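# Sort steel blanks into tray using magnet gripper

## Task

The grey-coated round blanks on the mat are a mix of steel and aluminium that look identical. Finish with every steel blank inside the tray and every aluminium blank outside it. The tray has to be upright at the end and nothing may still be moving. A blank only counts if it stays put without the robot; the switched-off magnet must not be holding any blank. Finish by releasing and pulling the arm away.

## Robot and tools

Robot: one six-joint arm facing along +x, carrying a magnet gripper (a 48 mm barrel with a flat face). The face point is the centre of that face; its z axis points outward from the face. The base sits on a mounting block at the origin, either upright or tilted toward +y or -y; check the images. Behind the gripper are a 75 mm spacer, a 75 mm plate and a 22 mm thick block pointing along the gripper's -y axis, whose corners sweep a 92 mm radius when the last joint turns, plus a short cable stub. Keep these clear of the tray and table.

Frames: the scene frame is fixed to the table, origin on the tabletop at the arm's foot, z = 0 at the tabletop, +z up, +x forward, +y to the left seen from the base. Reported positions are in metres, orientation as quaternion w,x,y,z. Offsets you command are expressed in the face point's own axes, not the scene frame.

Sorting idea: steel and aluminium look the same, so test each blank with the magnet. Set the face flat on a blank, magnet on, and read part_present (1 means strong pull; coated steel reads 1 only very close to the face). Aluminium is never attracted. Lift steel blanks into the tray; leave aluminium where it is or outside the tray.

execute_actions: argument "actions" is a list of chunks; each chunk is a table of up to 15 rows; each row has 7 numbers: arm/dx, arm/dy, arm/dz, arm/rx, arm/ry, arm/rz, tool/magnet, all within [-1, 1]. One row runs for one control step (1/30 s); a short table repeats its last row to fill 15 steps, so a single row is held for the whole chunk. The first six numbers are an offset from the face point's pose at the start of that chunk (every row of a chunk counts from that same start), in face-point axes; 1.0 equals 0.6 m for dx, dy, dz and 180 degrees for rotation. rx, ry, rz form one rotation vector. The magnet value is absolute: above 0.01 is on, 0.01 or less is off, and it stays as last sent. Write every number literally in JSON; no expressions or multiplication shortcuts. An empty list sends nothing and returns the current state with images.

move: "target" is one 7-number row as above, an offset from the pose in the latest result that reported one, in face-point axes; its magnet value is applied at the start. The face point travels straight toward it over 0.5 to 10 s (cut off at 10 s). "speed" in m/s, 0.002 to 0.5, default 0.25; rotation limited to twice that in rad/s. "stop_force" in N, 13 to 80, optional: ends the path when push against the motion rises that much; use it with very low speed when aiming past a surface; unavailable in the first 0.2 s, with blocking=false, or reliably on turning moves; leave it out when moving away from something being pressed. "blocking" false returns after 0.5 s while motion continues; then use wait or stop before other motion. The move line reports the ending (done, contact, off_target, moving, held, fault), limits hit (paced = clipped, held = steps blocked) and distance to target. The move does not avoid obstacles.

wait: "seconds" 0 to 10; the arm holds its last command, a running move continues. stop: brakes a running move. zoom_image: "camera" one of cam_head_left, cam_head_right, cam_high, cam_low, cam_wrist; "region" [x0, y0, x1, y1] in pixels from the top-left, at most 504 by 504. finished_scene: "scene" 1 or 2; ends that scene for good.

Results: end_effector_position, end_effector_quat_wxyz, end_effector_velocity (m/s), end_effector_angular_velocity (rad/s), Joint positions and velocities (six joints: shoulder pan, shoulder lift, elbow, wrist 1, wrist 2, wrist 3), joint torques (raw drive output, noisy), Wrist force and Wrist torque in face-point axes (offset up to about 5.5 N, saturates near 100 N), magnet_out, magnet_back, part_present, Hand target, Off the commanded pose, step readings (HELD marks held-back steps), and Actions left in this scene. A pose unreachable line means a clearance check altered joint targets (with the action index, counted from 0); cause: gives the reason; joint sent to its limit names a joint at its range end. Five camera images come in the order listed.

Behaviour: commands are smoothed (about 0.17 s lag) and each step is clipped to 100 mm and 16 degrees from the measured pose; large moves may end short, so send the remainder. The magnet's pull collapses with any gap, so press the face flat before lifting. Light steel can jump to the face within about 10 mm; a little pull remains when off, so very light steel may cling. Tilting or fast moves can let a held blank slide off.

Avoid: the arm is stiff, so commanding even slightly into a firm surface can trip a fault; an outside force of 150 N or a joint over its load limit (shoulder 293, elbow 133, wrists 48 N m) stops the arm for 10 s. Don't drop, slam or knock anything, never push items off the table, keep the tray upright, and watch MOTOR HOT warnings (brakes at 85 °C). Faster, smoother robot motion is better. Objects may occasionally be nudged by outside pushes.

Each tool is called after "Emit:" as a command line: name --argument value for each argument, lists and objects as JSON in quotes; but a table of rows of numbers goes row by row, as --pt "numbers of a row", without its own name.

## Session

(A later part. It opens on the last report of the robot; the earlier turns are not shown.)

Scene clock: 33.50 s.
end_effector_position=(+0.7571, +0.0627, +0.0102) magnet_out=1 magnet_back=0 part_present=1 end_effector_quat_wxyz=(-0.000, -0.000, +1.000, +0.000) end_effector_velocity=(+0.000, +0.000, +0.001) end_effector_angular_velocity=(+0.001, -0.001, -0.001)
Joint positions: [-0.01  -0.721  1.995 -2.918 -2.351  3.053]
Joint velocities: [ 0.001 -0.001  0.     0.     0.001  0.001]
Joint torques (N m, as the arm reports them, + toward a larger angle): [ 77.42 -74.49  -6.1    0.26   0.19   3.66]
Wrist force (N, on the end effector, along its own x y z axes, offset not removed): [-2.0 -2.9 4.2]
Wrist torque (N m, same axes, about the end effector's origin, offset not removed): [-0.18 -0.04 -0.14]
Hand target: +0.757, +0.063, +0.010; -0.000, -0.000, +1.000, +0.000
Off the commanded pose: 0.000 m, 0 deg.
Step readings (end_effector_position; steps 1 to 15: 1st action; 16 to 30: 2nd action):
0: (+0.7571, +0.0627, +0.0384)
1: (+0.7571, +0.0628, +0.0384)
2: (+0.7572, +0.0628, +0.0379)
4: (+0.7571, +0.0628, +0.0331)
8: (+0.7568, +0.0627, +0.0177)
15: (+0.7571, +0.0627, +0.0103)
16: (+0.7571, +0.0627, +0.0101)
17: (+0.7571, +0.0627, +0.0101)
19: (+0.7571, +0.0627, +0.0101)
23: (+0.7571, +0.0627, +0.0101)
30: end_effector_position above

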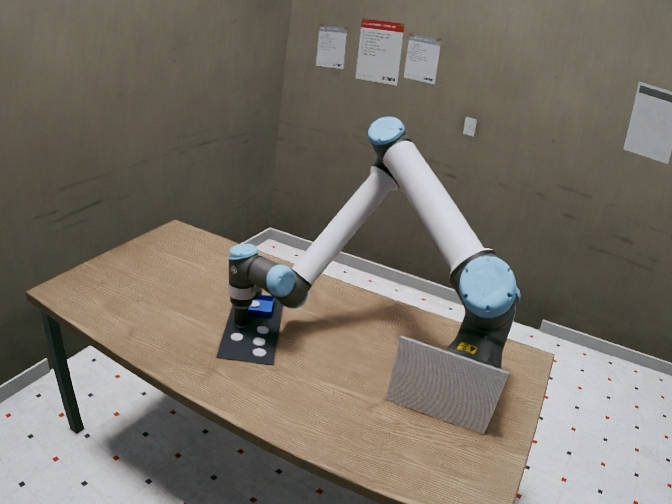

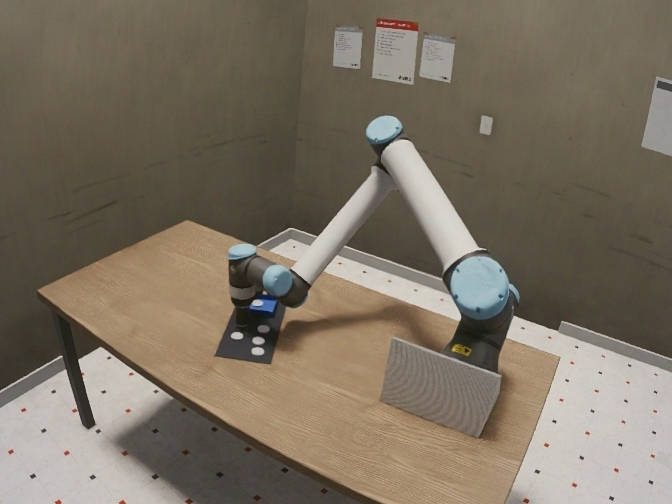

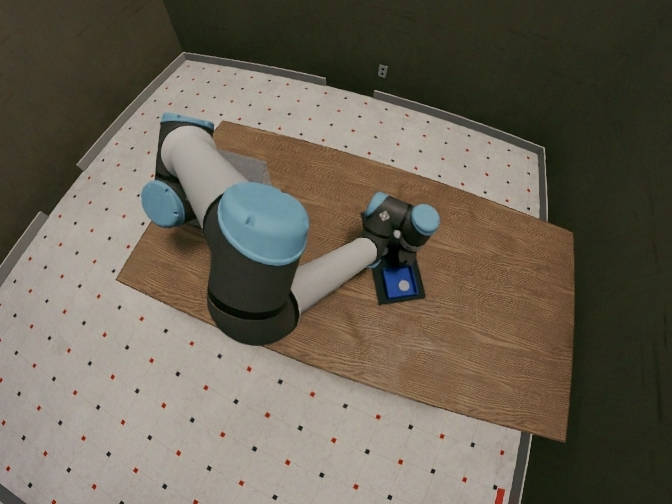

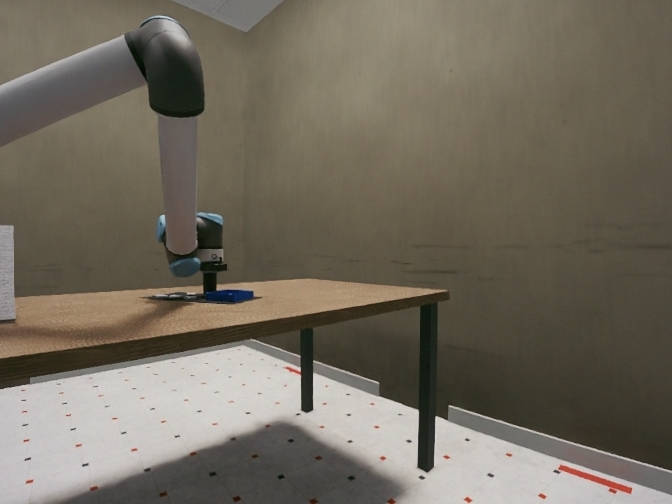

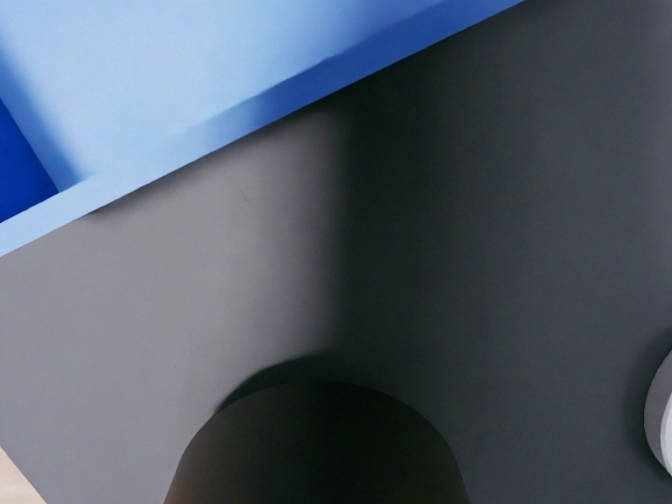

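Emit:
execute_actions --actions '[[[0,0,-0.015,0,0,0,1],[0,0,-0.03,0,0,0,1],[0,0,-0.045,0,0,0,1],[0,0,-0.065,0,0,0,1]],[[0.002,-0.025,0,0,0,0,1],[0.004,-0.05,0,0,0,0,1],[0.006,-0.075,0,0,0,0,1],[0.007,-0.096,0,0,0,0,1]],[[0.002,-0.025,0,0,0,0,1],[0.004,-0.05,0,0,0,0,1],[0.006,-0.075,0,0,0,0,1],[0.007,-0.096,0,0,0,0,1]],[[0,0,0.015,0,0,0,1],[0,0,0.03,0,0,0,1],[0,0,0.045,0,0,0,1],[0,0,0.057,0,0,0,1]],[[0,0,0,0,0,0,0],[0,0,0,0,0,0,0],[0,0,0,0,0,0,0],[0,0,0,0,0,0,0],[0,0,-0.01,0,0,0,0],[0,0,-0.02,0,0,0,0],[0,0,-0.03,0,0,0,0],[0,0,-0.045,0,0,0,0],[0,0,-0.06,0,0,0,0]]]'

Emit:
move --target '[0.117,0.158,0.01,0,0,0,0]'

Scene clock: 38.07 s.
end_effector_position=(+0.7485, -0.0500, +0.0469) magnet_out=0 magnet_back=1 part_present=0 end_effector_quat_wxyz=(+0.000, -0.000, +1.000, +0.000) end_effector_velocity=(-0.000, -0.001, +0.042) end_effector_angular_velocity=(+0.000, +0.008, +0.001)
Joint positions: [-0.084 -0.897  2.056 -2.878 -2.343  2.949]
Joint velocities: [ 0.04  -0.059 -0.001  0.109 -0.007  0.062]
Joint torques (N m, as the arm reports them, + toward a larger angle): [ 70.99 -52.74  -0.93  -0.29  -1.67   3.3 ]
Wrist force (N, on the end effector, along its own x y z axes, offset not removed): [0.3 -2.4 3.6]
Wrist torque (N m, same axes, about the end effector's origin, offset not removed): [-0.24 -0.16 -0.02]
Hand target: +0.748, -0.050, +0.051; -0.000, -0.000, +1.000, +0.000
Off the commanded pose: 0.004 m, 0 deg.
Step readings (end_effector_position; steps 1 to 15: 1st action; 16 to 30: 2nd action; 31 to 45: 3rd action; 46 to 60: 4th action; 61 to 75: 5th action):
0: (+0.7571, +0.0627, +0.0103)
1: (+0.7571, +0.0627, +0.0103)
2: (+0.7571, +0.0627, +0.0112)
4: (+0.7571, +0.0628, +0.0183)
8: (+0.7571, +0.0628, +0.0397)
15: (+0.7569, +0.0628, +0.0484)
16: (+0.7569, +0.0628, +0.0486)
17: (+0.7569, +0.0614, +0.0487)
19: (+0.7558, +0.0500, +0.0485)
23: (+0.7537, +0.0191, +0.0482)
30: (+0.7528, +0.0065, +0.0484)
31: (+0.7527, +0.0061, +0.0484)
32: (+0.7525, +0.0046, +0.0484)
34: (+0.7515, -0.0067, +0.0482)
38: (+0.7495, -0.0375, +0.0482)
45: (+0.7486, -0.0499, +0.0485)
46: (+0.7485, -0.0503, +0.0485)
47: (+0.7485, -0.0505, +0.0476)
49: (+0.7483, -0.0503, +0.0405)
53: (+0.7479, -0.0502, +0.0221)
60: (+0.7485, -0.0500, +0.0150)
61: (+0.7485, -0.0500, +0.0148)
62: (+0.7486, -0.0500, +0.0147)
64: (+0.7486, -0.0500, +0.0147)
68: (+0.7487, -0.0500, +0.0202)
75: end_effector_position above

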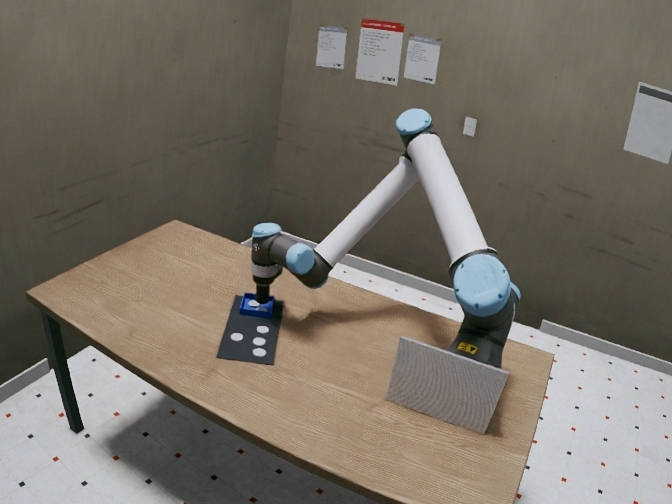

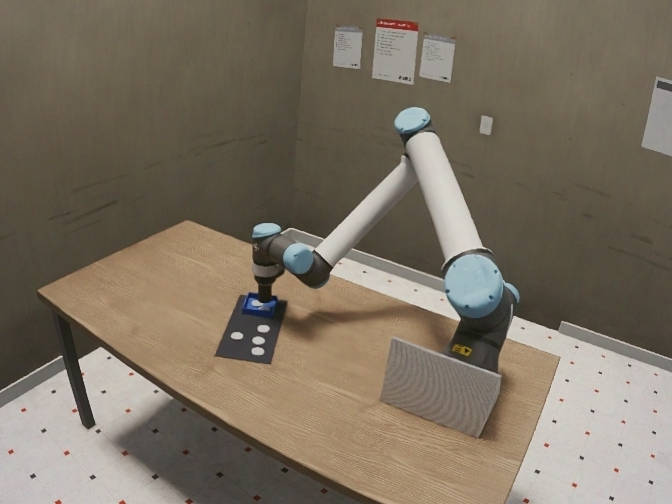

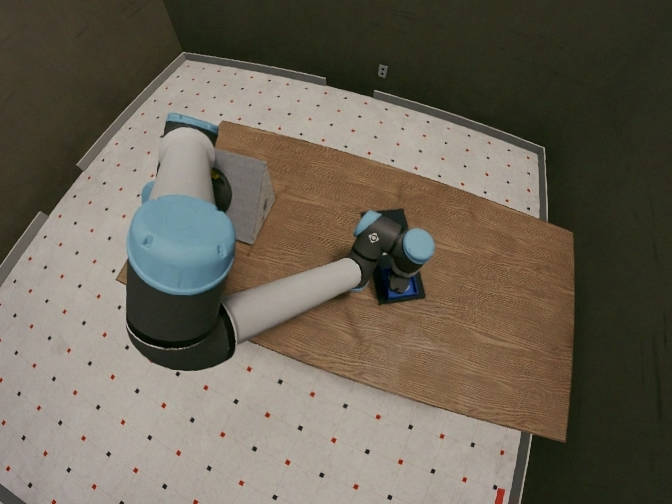

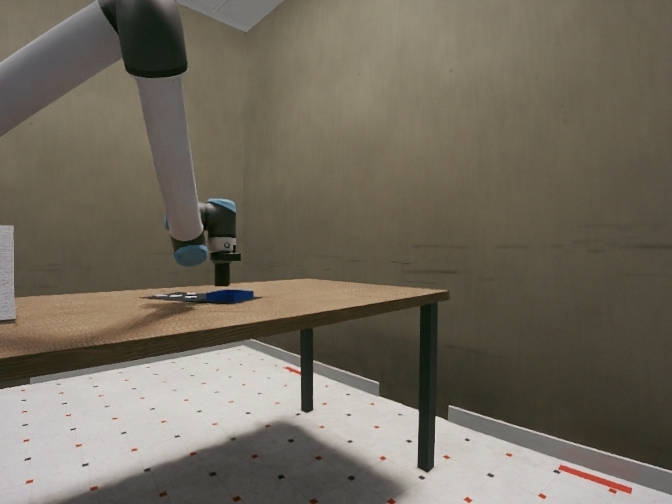

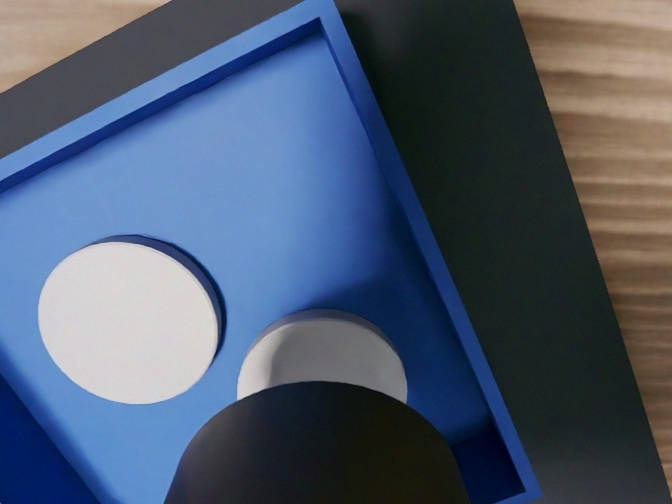

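Scene clock: 39.13 s.
end_effector_position=(+0.6785, +0.0447, +0.0407) magnet_out=0 magnet_back=1 part_present=0 end_effector_quat_wxyz=(-0.000, -0.000, +1.000, +0.000) end_effector_velocity=(+0.000, +0.000, +0.000) end_effector_angular_velocity=(-0.001, -0.001, -0.002)
Joint positions: [-0.005 -0.821  2.16  -2.98  -2.352  3.06 ]
Joint velocities: [ 0.001  0.001 -0.    -0.002 -0.001  0.002]
Joint torques (N m, as the arm reports them, + toward a larger angle): [ 69.75 -35.96   3.07  -6.56  -1.95   3.78]
Wrist force (N, on the end effector, along its own x y z axes, offset not removed): [2.4 -1.7 3.0]
Wrist torque (N m, same axes, about the end effector's origin, offset not removed): [-0.04 -0.45 -0.11]
Hand target: +0.678, +0.045, +0.041; -0.000, -0.000, +1.000, +0.000
Off the commanded pose: 0.000 m, 0 deg.
move: done

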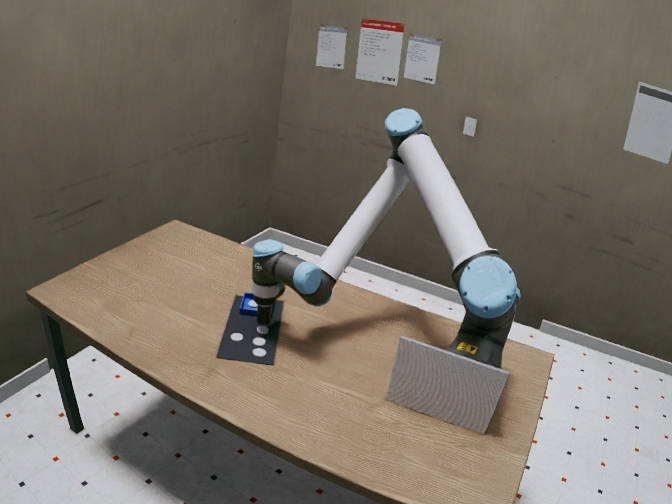

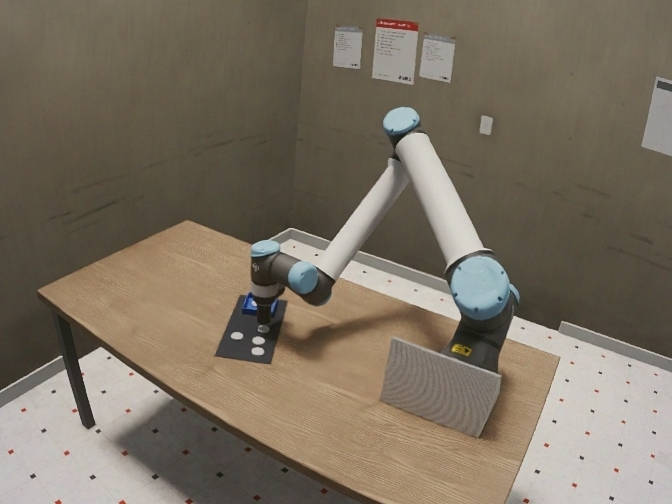

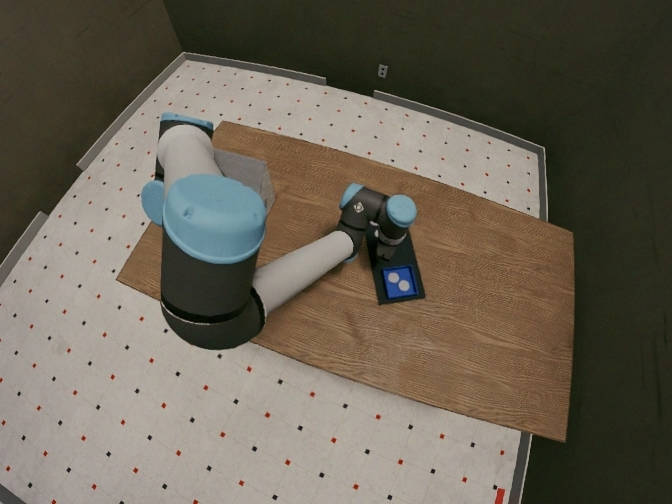

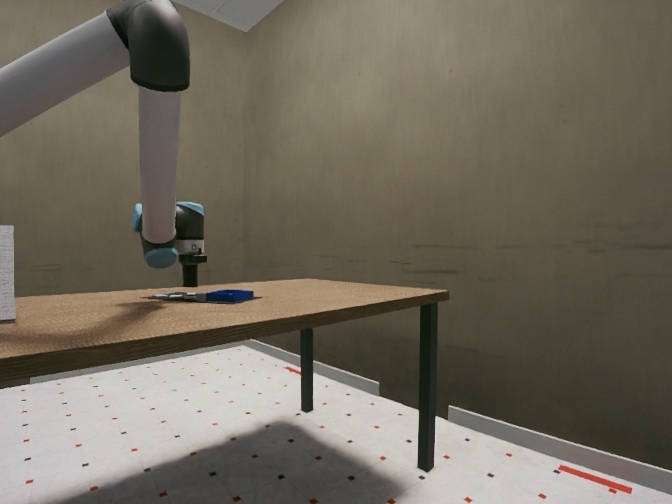

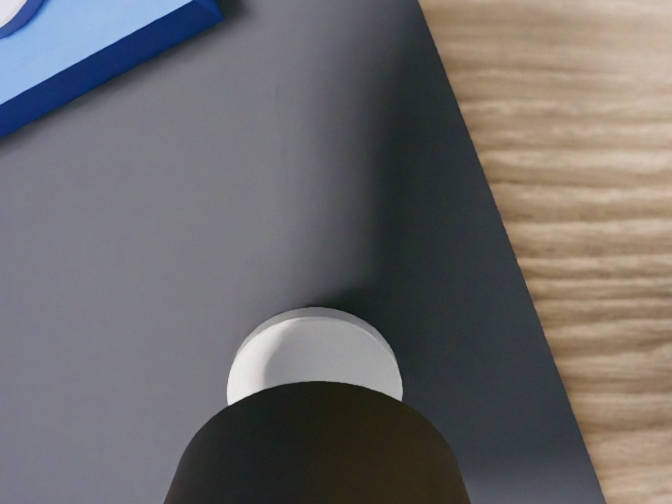

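Emit:
execute_actions --actions '[[[0,0,0.01,0,0,0,0],[0,0,0.02,0,0,0,0],[0,0,0.03,0,0,0,0],[0,0,0.04,0,0,0,0],[0,0,0.051,0,0,0,0]],[[0,0,0,0,0,0,1]]]'

Scene clock: 40.90 s.
end_effector_position=(+0.6785, +0.0447, +0.0108) magnet_out=1 magnet_back=0 part_present=0 end_effector_quat_wxyz=(-0.000, -0.000, +1.000, +0.000) end_effector_velocity=(-0.000, +0.000, +0.001) end_effector_angular_velocity=(+0.001, -0.001, +0.001)
Joint positions: [-0.036 -0.775  2.156 -3.052 -2.349  3.016]
Joint velocities: [ 0.001 -0.002  0.001  0.001  0.001 -0.   ]
Joint torques (N m, as the arm reports them, + toward a larger angle): [ 72.46 -67.02   1.94  -0.18  -0.51   3.92]
Wrist force (N, on the end effector, along its own x y z axes, offset not removed): [0.8 -1.0 1.9]
Wrist torque (N m, same axes, about the end effector's origin, offset not removed): [-0.12 -0.21 0.01]
Hand target: +0.678, +0.045, +0.011; -0.000, -0.000, +1.000, -0.000
Off the commanded pose: 0.000 m, 0 deg.
Step readings (end_effector_position; steps 1 to 15: 1st action; 16 to 30: 2nd action):
0: (+0.6784, +0.0448, +0.0407)
1: (+0.6784, +0.0449, +0.0407)
2: (+0.6784, +0.0449, +0.0401)
4: (+0.6782, +0.0448, +0.0353)
8: (+0.6780, +0.0447, +0.0192)
15: (+0.6785, +0.0447, +0.0109)
16: (+0.6785, +0.0447, +0.0107)
17: (+0.6785, +0.0447, +0.0106)
19: (+0.6785, +0.0447, +0.0106)
23: (+0.6785, +0.0446, +0.0107)
30: end_effector_position above

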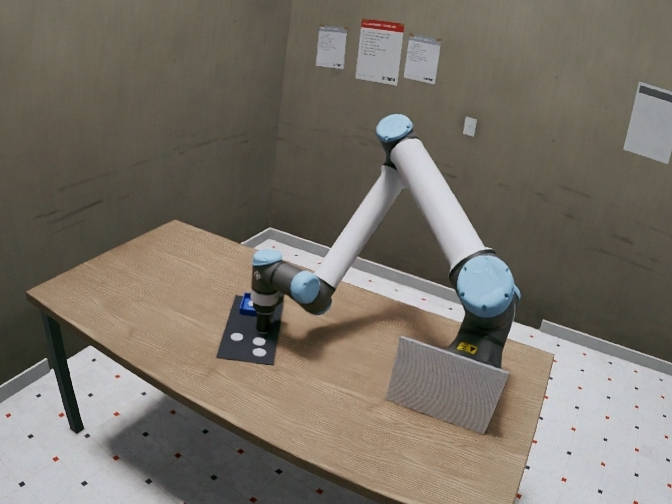

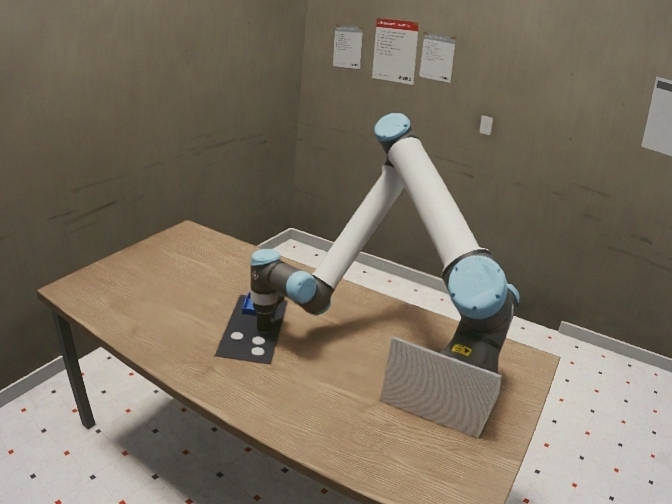

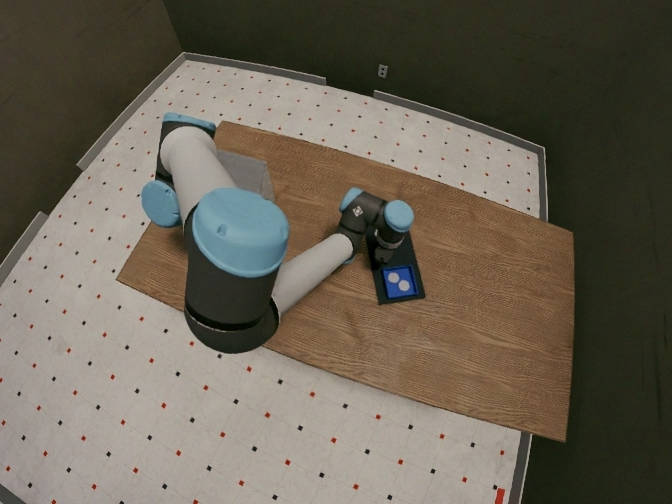

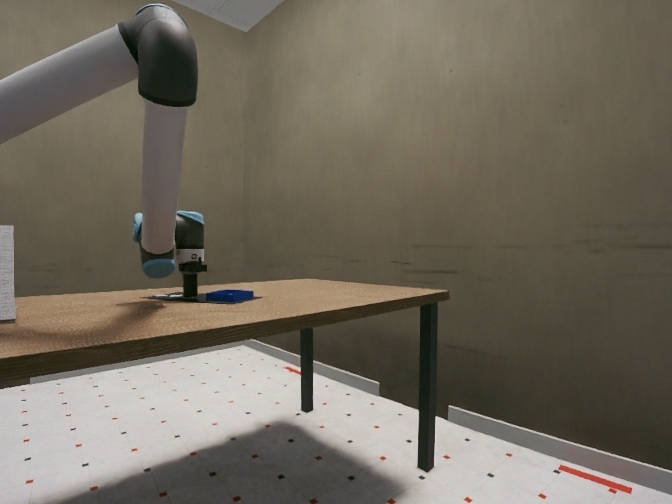

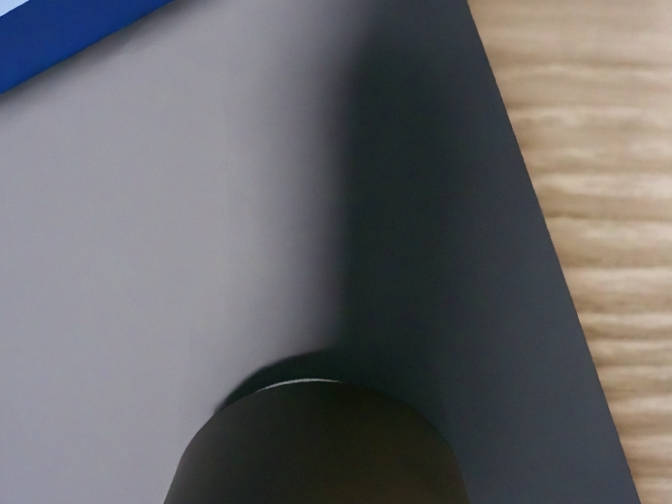

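Emit:
execute_actions --actions '[[[0,0,-0.004,0,0,0,0],[0.011,0.027,-0.004,0,0,0,0],[0.022,0.054,-0.004,0,0,0,0],[0.033,0.08,-0.004,0,0,0,0],[0.045,0.108,0,0,0,0,0]],[[0,0,0,0,0,0,1]]]'

Scene clock: 42.90 s.
end_effector_position=(+0.6520, +0.1074, +0.0109) magnet_out=1 magnet_back=0 part_present=0 end_effector_quat_wxyz=(-0.000, -0.000, +1.000, +0.000) end_effector_velocity=(+0.001, -0.000, +0.001) end_effector_angular_velocity=(+0.000, -0.002, -0.002)
Joint positions: [ 0.029 -0.708  2.169 -3.068 -2.354  3.108]
Joint velocities: [ 0.    -0.001 -0.001 -0.001  0.     0.   ]
Joint torques (N m, as the arm reports them, + toward a larger angle): [ 41.57 -68.59   4.18  -3.35  -0.15  -3.04]
Wrist force (N, on the end effector, along its own x y z axes, offset not removed): [1.0 -0.7 5.0]
Wrist torque (N m, same axes, about the end effector's origin, offset not removed): [0.09 -0.36 0.03]
Hand target: +0.652, +0.107, +0.011; -0.000, -0.000, +1.000, +0.000
Off the commanded pose: 0.000 m, 0 deg.
Step readings (end_effector_position; steps 1 to 15: 1st action; 16 to 30: 2nd action):
0: (+0.6785, +0.0447, +0.0109)
1: (+0.6785, +0.0447, +0.0109)
2: (+0.6785, +0.0447, +0.0112)
4: (+0.6759, +0.0508, +0.0121)
8: (+0.6593, +0.0866, +0.0118)
15: (+0.6520, +0.1073, +0.0109)
16: (+0.6519, +0.1079, +0.0109)
17: (+0.6519, +0.1081, +0.0108)
19: (+0.6520, +0.1080, +0.0109)
23: (+0.6521, +0.1076, +0.0109)
30: end_effector_position above

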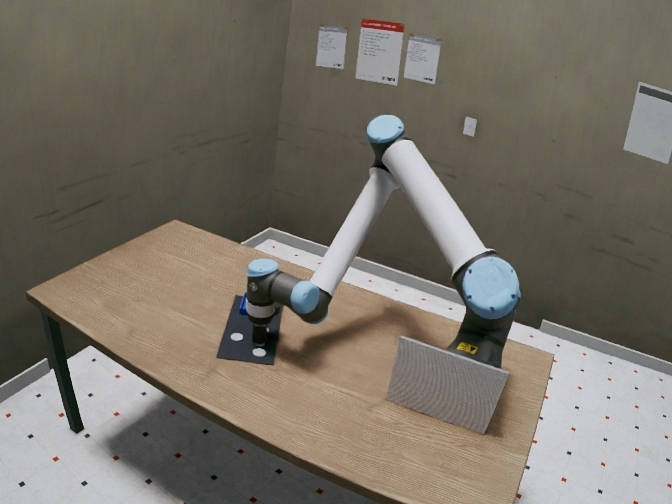

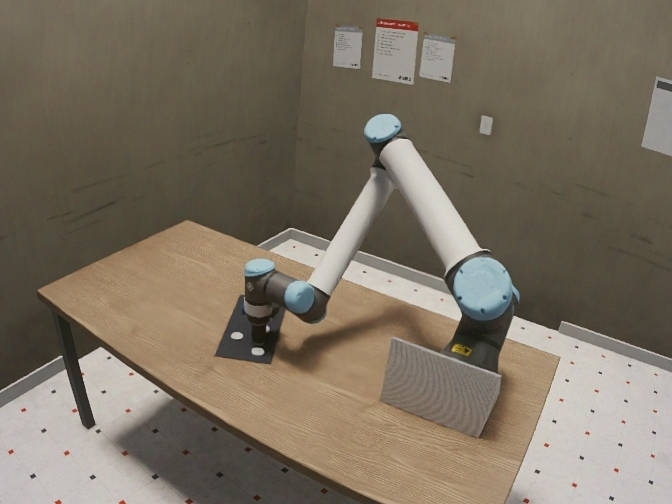

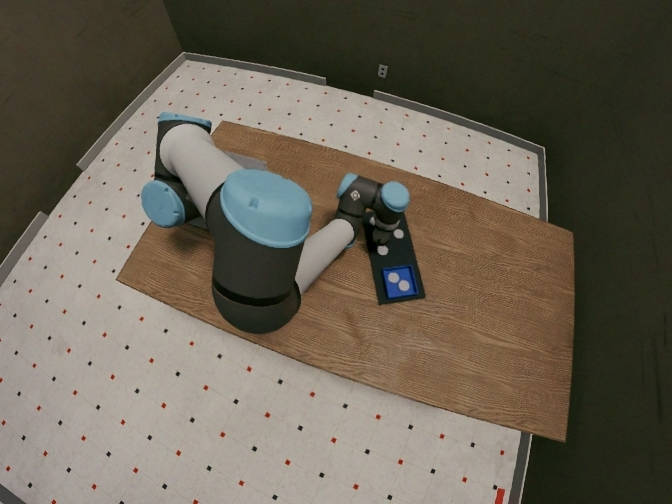

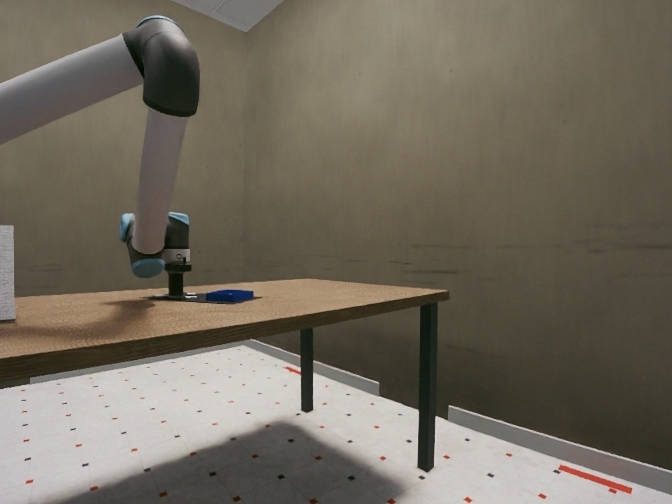

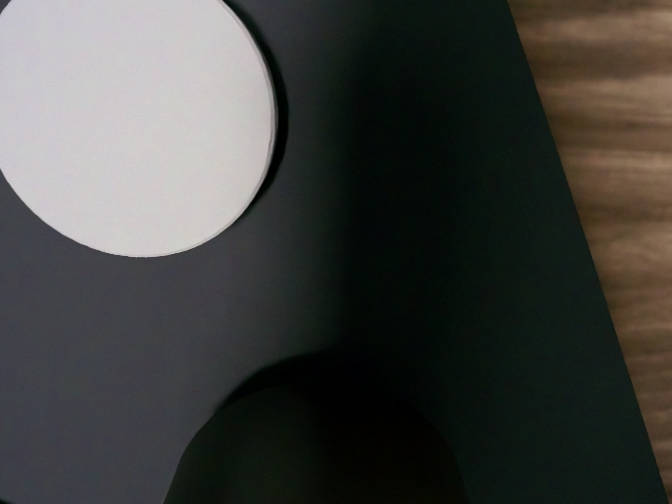

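Emit:
execute_actions --actions '[[[0,0,-0.004,0,0,0,0],[0.014,0.02,-0.004,0,0,0,0],[0.028,0.04,-0.004,0,0,0,0],[0.042,0.06,-0.004,0,0,0,0],[0.056,0.082,0,0,0,0,0]],[[0,0,0,0,0,0,1]],[[0,0,-0.015,0,0,0,1],[0,0,-0.03,0,0,0,1],[0,0,-0.045,0,0,0,1],[0,0,-0.065,0,0,0,1]]]'

Scene clock: 45.53 s.
end_effector_position=(+0.6189, +0.1550, +0.0489) magnet_out=1 magnet_back=0 part_present=1 end_effector_quat_wxyz=(+0.000, -0.000, +1.000, -0.000) end_effector_velocity=(+0.001, +0.000, +0.009) end_effector_angular_velocity=(-0.000, +0.005, +0.001)
Joint positions: [ 0.125 -0.719  2.198 -2.991 -2.353  3.242]
Joint velocities: [ 0.01  -0.016 -0.003  0.036  0.001  0.018]
Joint torques (N m, as the arm reports them, + toward a larger angle): [ 65.64 -59.94 -14.57   0.06   1.63   2.92]
Wrist force (N, on the end effector, along its own x y z axes, offset not removed): [-0.9 0.6 1.9]
Wrist torque (N m, same axes, about the end effector's origin, offset not removed): [0.01 -0.15 -0.07]
Hand target: +0.619, +0.155, +0.050; -0.000, -0.000, +1.000, -0.000
Off the commanded pose: 0.001 m, 0 deg.
Step readings (end_effector_position; steps 1 to 15: 1st action; 16 to 30: 2nd action; 31 to 45: 3rd action):
0: (+0.6520, +0.1073, +0.0109)
1: (+0.6520, +0.1073, +0.0109)
2: (+0.6521, +0.1072, +0.0111)
4: (+0.6487, +0.1119, +0.0120)
8: (+0.6287, +0.1391, +0.0116)
15: (+0.6192, +0.1549, +0.0108)
16: (+0.6190, +0.1554, +0.0108)
17: (+0.6189, +0.1556, +0.0108)
19: (+0.6190, +0.1555, +0.0108)
23: (+0.6191, +0.1552, +0.0108)
30: (+0.6192, +0.1550, +0.0108)
31: (+0.6192, +0.1550, +0.0108)
32: (+0.6193, +0.1549, +0.0117)
34: (+0.6193, +0.1549, +0.0187)
38: (+0.6191, +0.1550, +0.0399)
45: end_effector_position above

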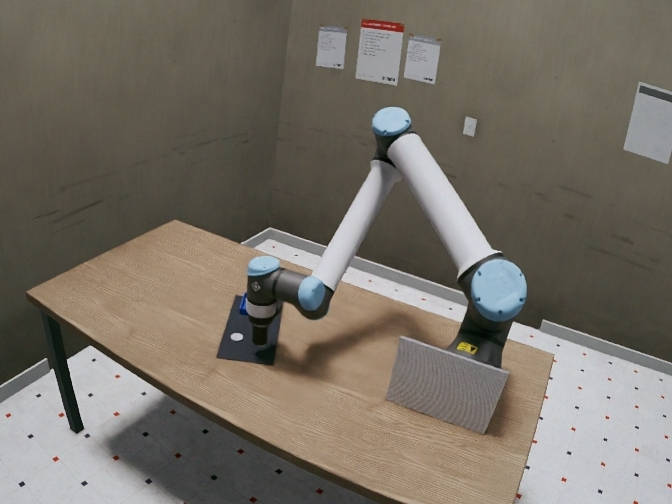

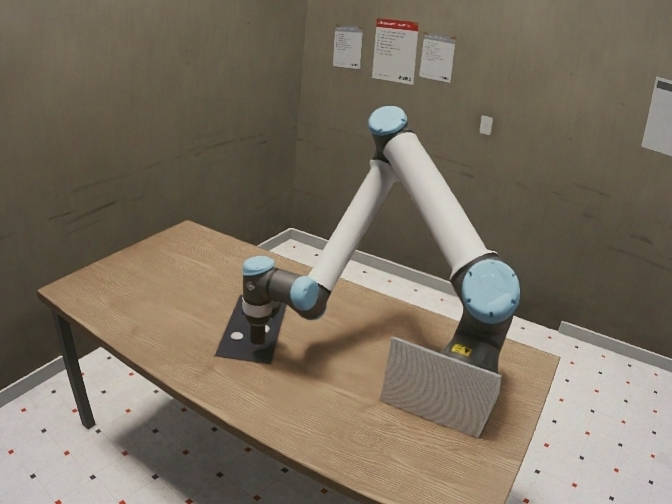

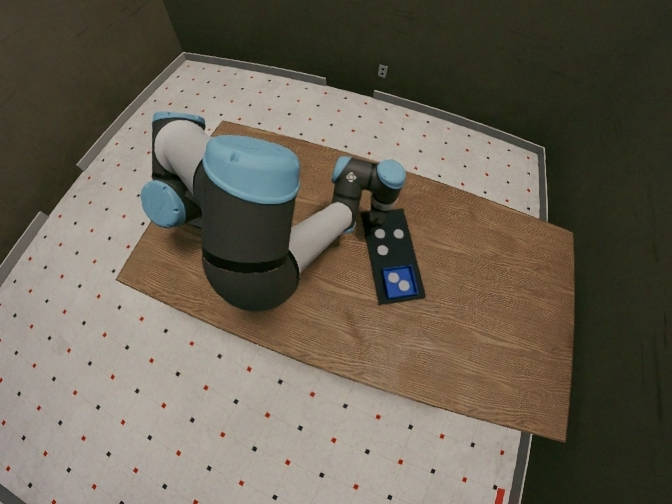

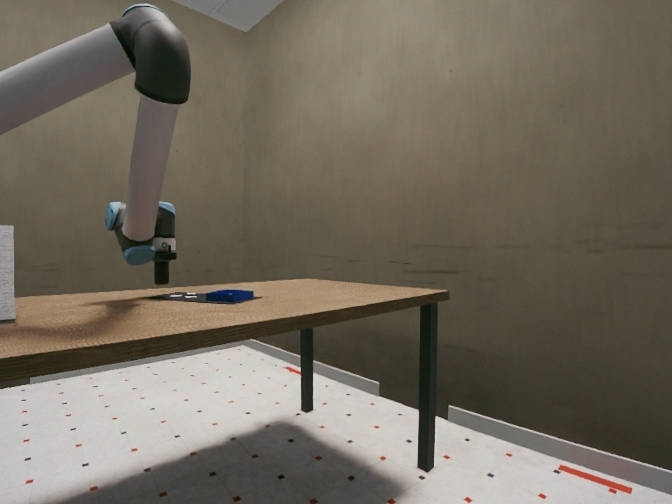

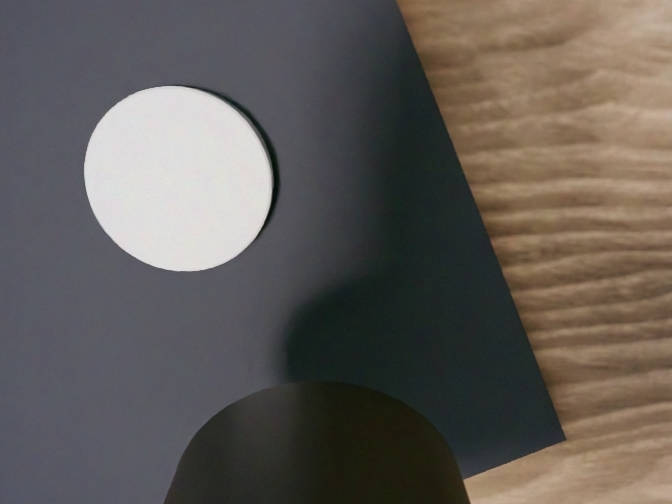

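Stack on the second.

Emit:
move --target '[-0.216,-0.342,0,0,0,0,1]'

Emit:
execute_actions --actions '[[[0,0,0.012,0,0,0,1],[0,0,0.024,0,0,0,1],[0,0,0.036,0,0,0,1],[0,0,0.047,0,0,0,1]],[[0,0,0,0,0,0,0],[0,0,0,0,0,0,0],[0,0,0,0,0,0,0],[0,0,0,0,0,0,0],[0,0,-0.01,0,0,0,0],[0,0,-0.02,0,0,0,0],[0,0,-0.03,0,0,0,0],[0,0,-0.045,0,0,0,0],[0,0,-0.06,0,0,0,0]],[[0,0,-0.05,0,0,0,0],[0,0,-0.1,0,0,0,0],[0,0,-0.15,0,0,0,0]]]'

Scene clock: 48.53 s.
end_effector_position=(+0.7483, -0.0499, +0.0493) magnet_out=1 magnet_back=0 part_present=1 end_effector_quat_wxyz=(+0.000, -0.000, +1.000, +0.000) end_effector_velocity=(+0.000, -0.000, -0.000) end_effector_angular_velocity=(-0.001, +0.001, +0.002)
Joint positions: [-0.082 -0.9    2.057 -2.874 -2.343  2.951]
Joint velocities: [-0.     0.    -0.001  0.002 -0.001 -0.001]
Joint torques (N m, as the arm reports them, + toward a larger angle): [ 39.31 -69.45 -20.13   0.61   1.38  -2.86]
Wrist force (N, on the end effector, along its own x y z axes, offset not removed): [0.5 0.0 4.7]
Wrist torque (N m, same axes, about the end effector's origin, offset not removed): [0.15 -0.33 -0.07]
Hand target: +0.748, -0.050, +0.049; +0.000, -0.000, +1.000, +0.000
Off the commanded pose: 0.001 m, 0 deg.
move: done

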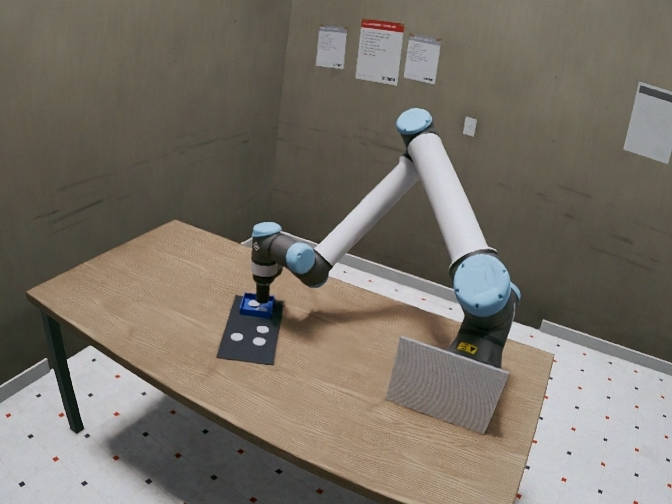

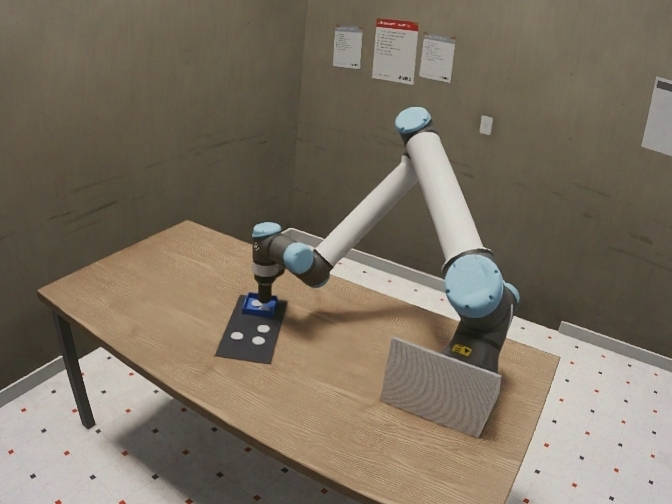

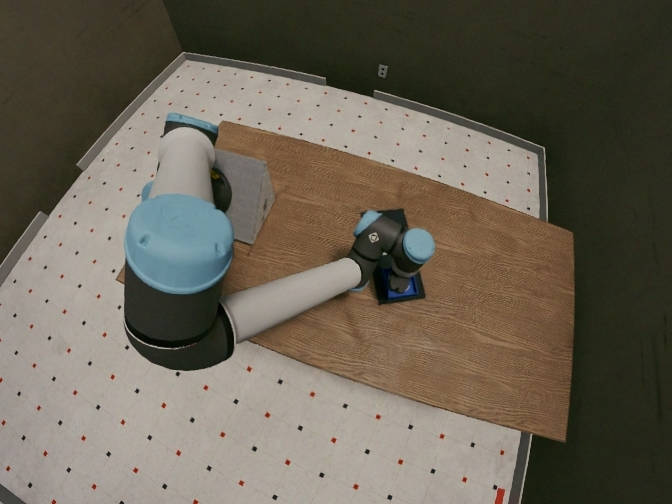

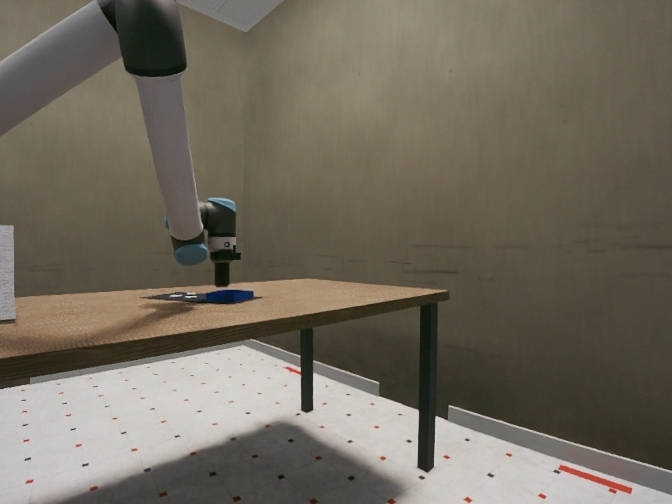

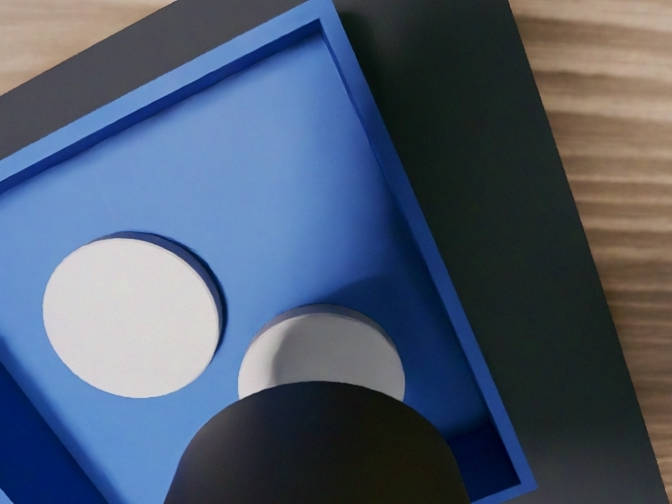

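Scene clock: 50.03 s.
end_effector_position=(+0.7480, -0.0498, +0.1420) magnet_out=0 magnet_back=1 part_present=0 end_effector_quat_wxyz=(+0.002, -0.001, +1.000, -0.000) end_effector_velocity=(-0.001, +0.001, +0.017) end_effector_angular_velocity=(+0.001, +0.020, -0.001)
Joint positions: [ 0.007 -1.017  2.045 -2.662 -2.353  3.072]
Joint velocities: [ 0.017 -0.022 -0.013  0.079 -0.002  0.045]
Joint torques (N m, as the arm reports them, + toward a larger angle): [ 61.77 -61.41 -23.41   0.16  -1.67   4.49]
Wrist force (N, on the end effector, along its own x y z axes, offset not removed): [-0.1 1.6 3.6]
Wrist torque (N m, same axes, about the end effector's origin, offset not removed): [0.28 -0.25 -0.01]
Hand target: +0.748, -0.050, +0.144; +0.001, -0.001, +1.000, -0.000
Off the commanded pose: 0.002 m, 0 deg.
Step readings (end_effector_position; steps 1 to 15: 1st action; 16 to 30: 2nd action; 31 to 45: 3rd action):
0: (+0.7483, -0.0499, +0.0493)
1: (+0.7484, -0.0499, +0.0493)
2: (+0.7484, -0.0500, +0.0486)
4: (+0.7483, -0.0501, +0.0429)
8: (+0.7480, -0.0501, +0.0277)
15: (+0.7484, -0.0500, +0.0217)
16: (+0.7484, -0.0500, +0.0216)
17: (+0.7484, -0.0500, +0.0215)
19: (+0.7484, -0.0500, +0.0215)
23: (+0.7485, -0.0500, +0.0270)
30: (+0.7483, -0.0499, +0.0537)
31: (+0.7482, -0.0499, +0.0549)
32: (+0.7483, -0.0499, +0.0578)
34: (+0.7488, -0.0497, +0.0783)
38: (+0.7482, -0.0497, +0.1246)
45: end_effector_position above

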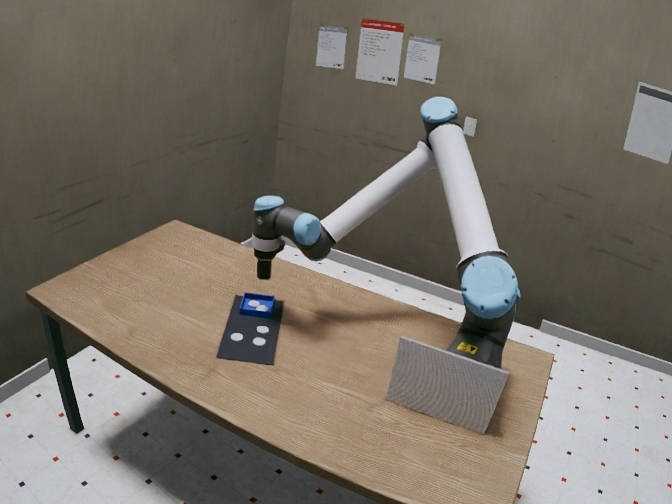

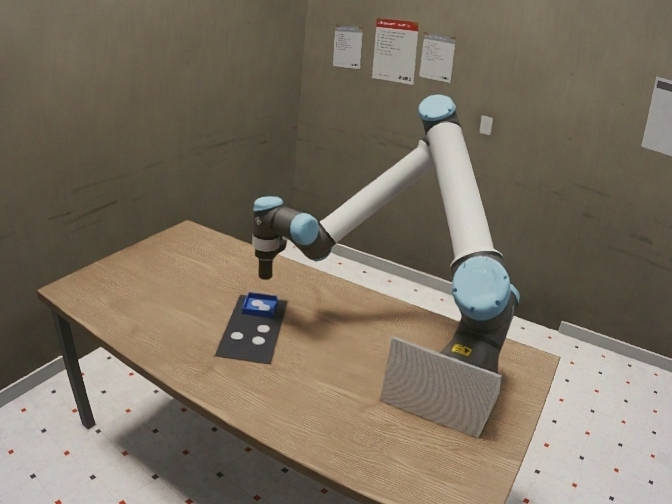

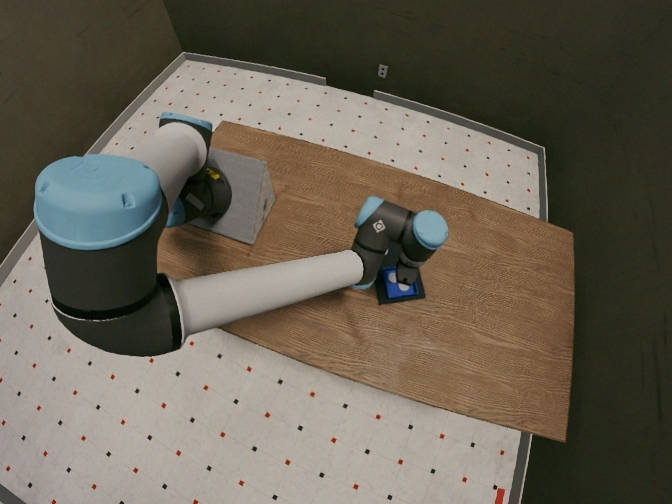

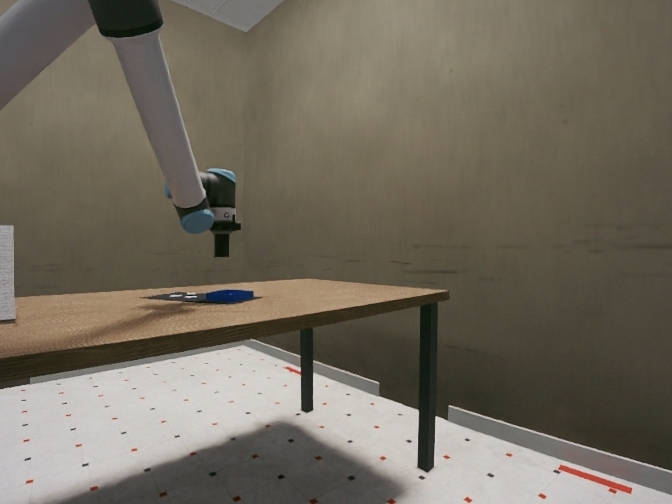

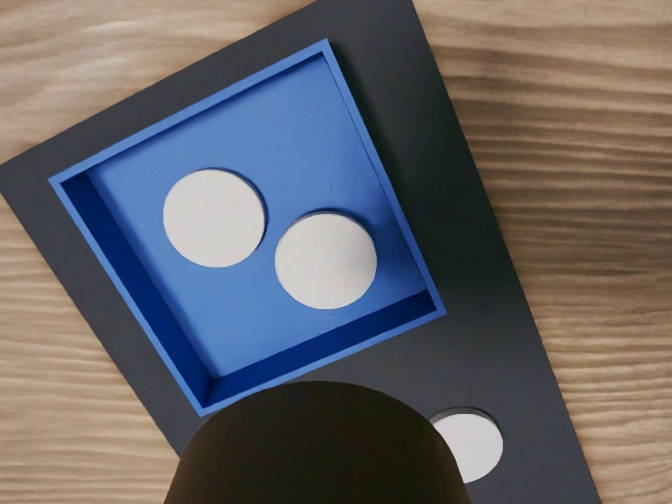

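Emit:
finished_scene --scene 1

The scene is finished: the task was done.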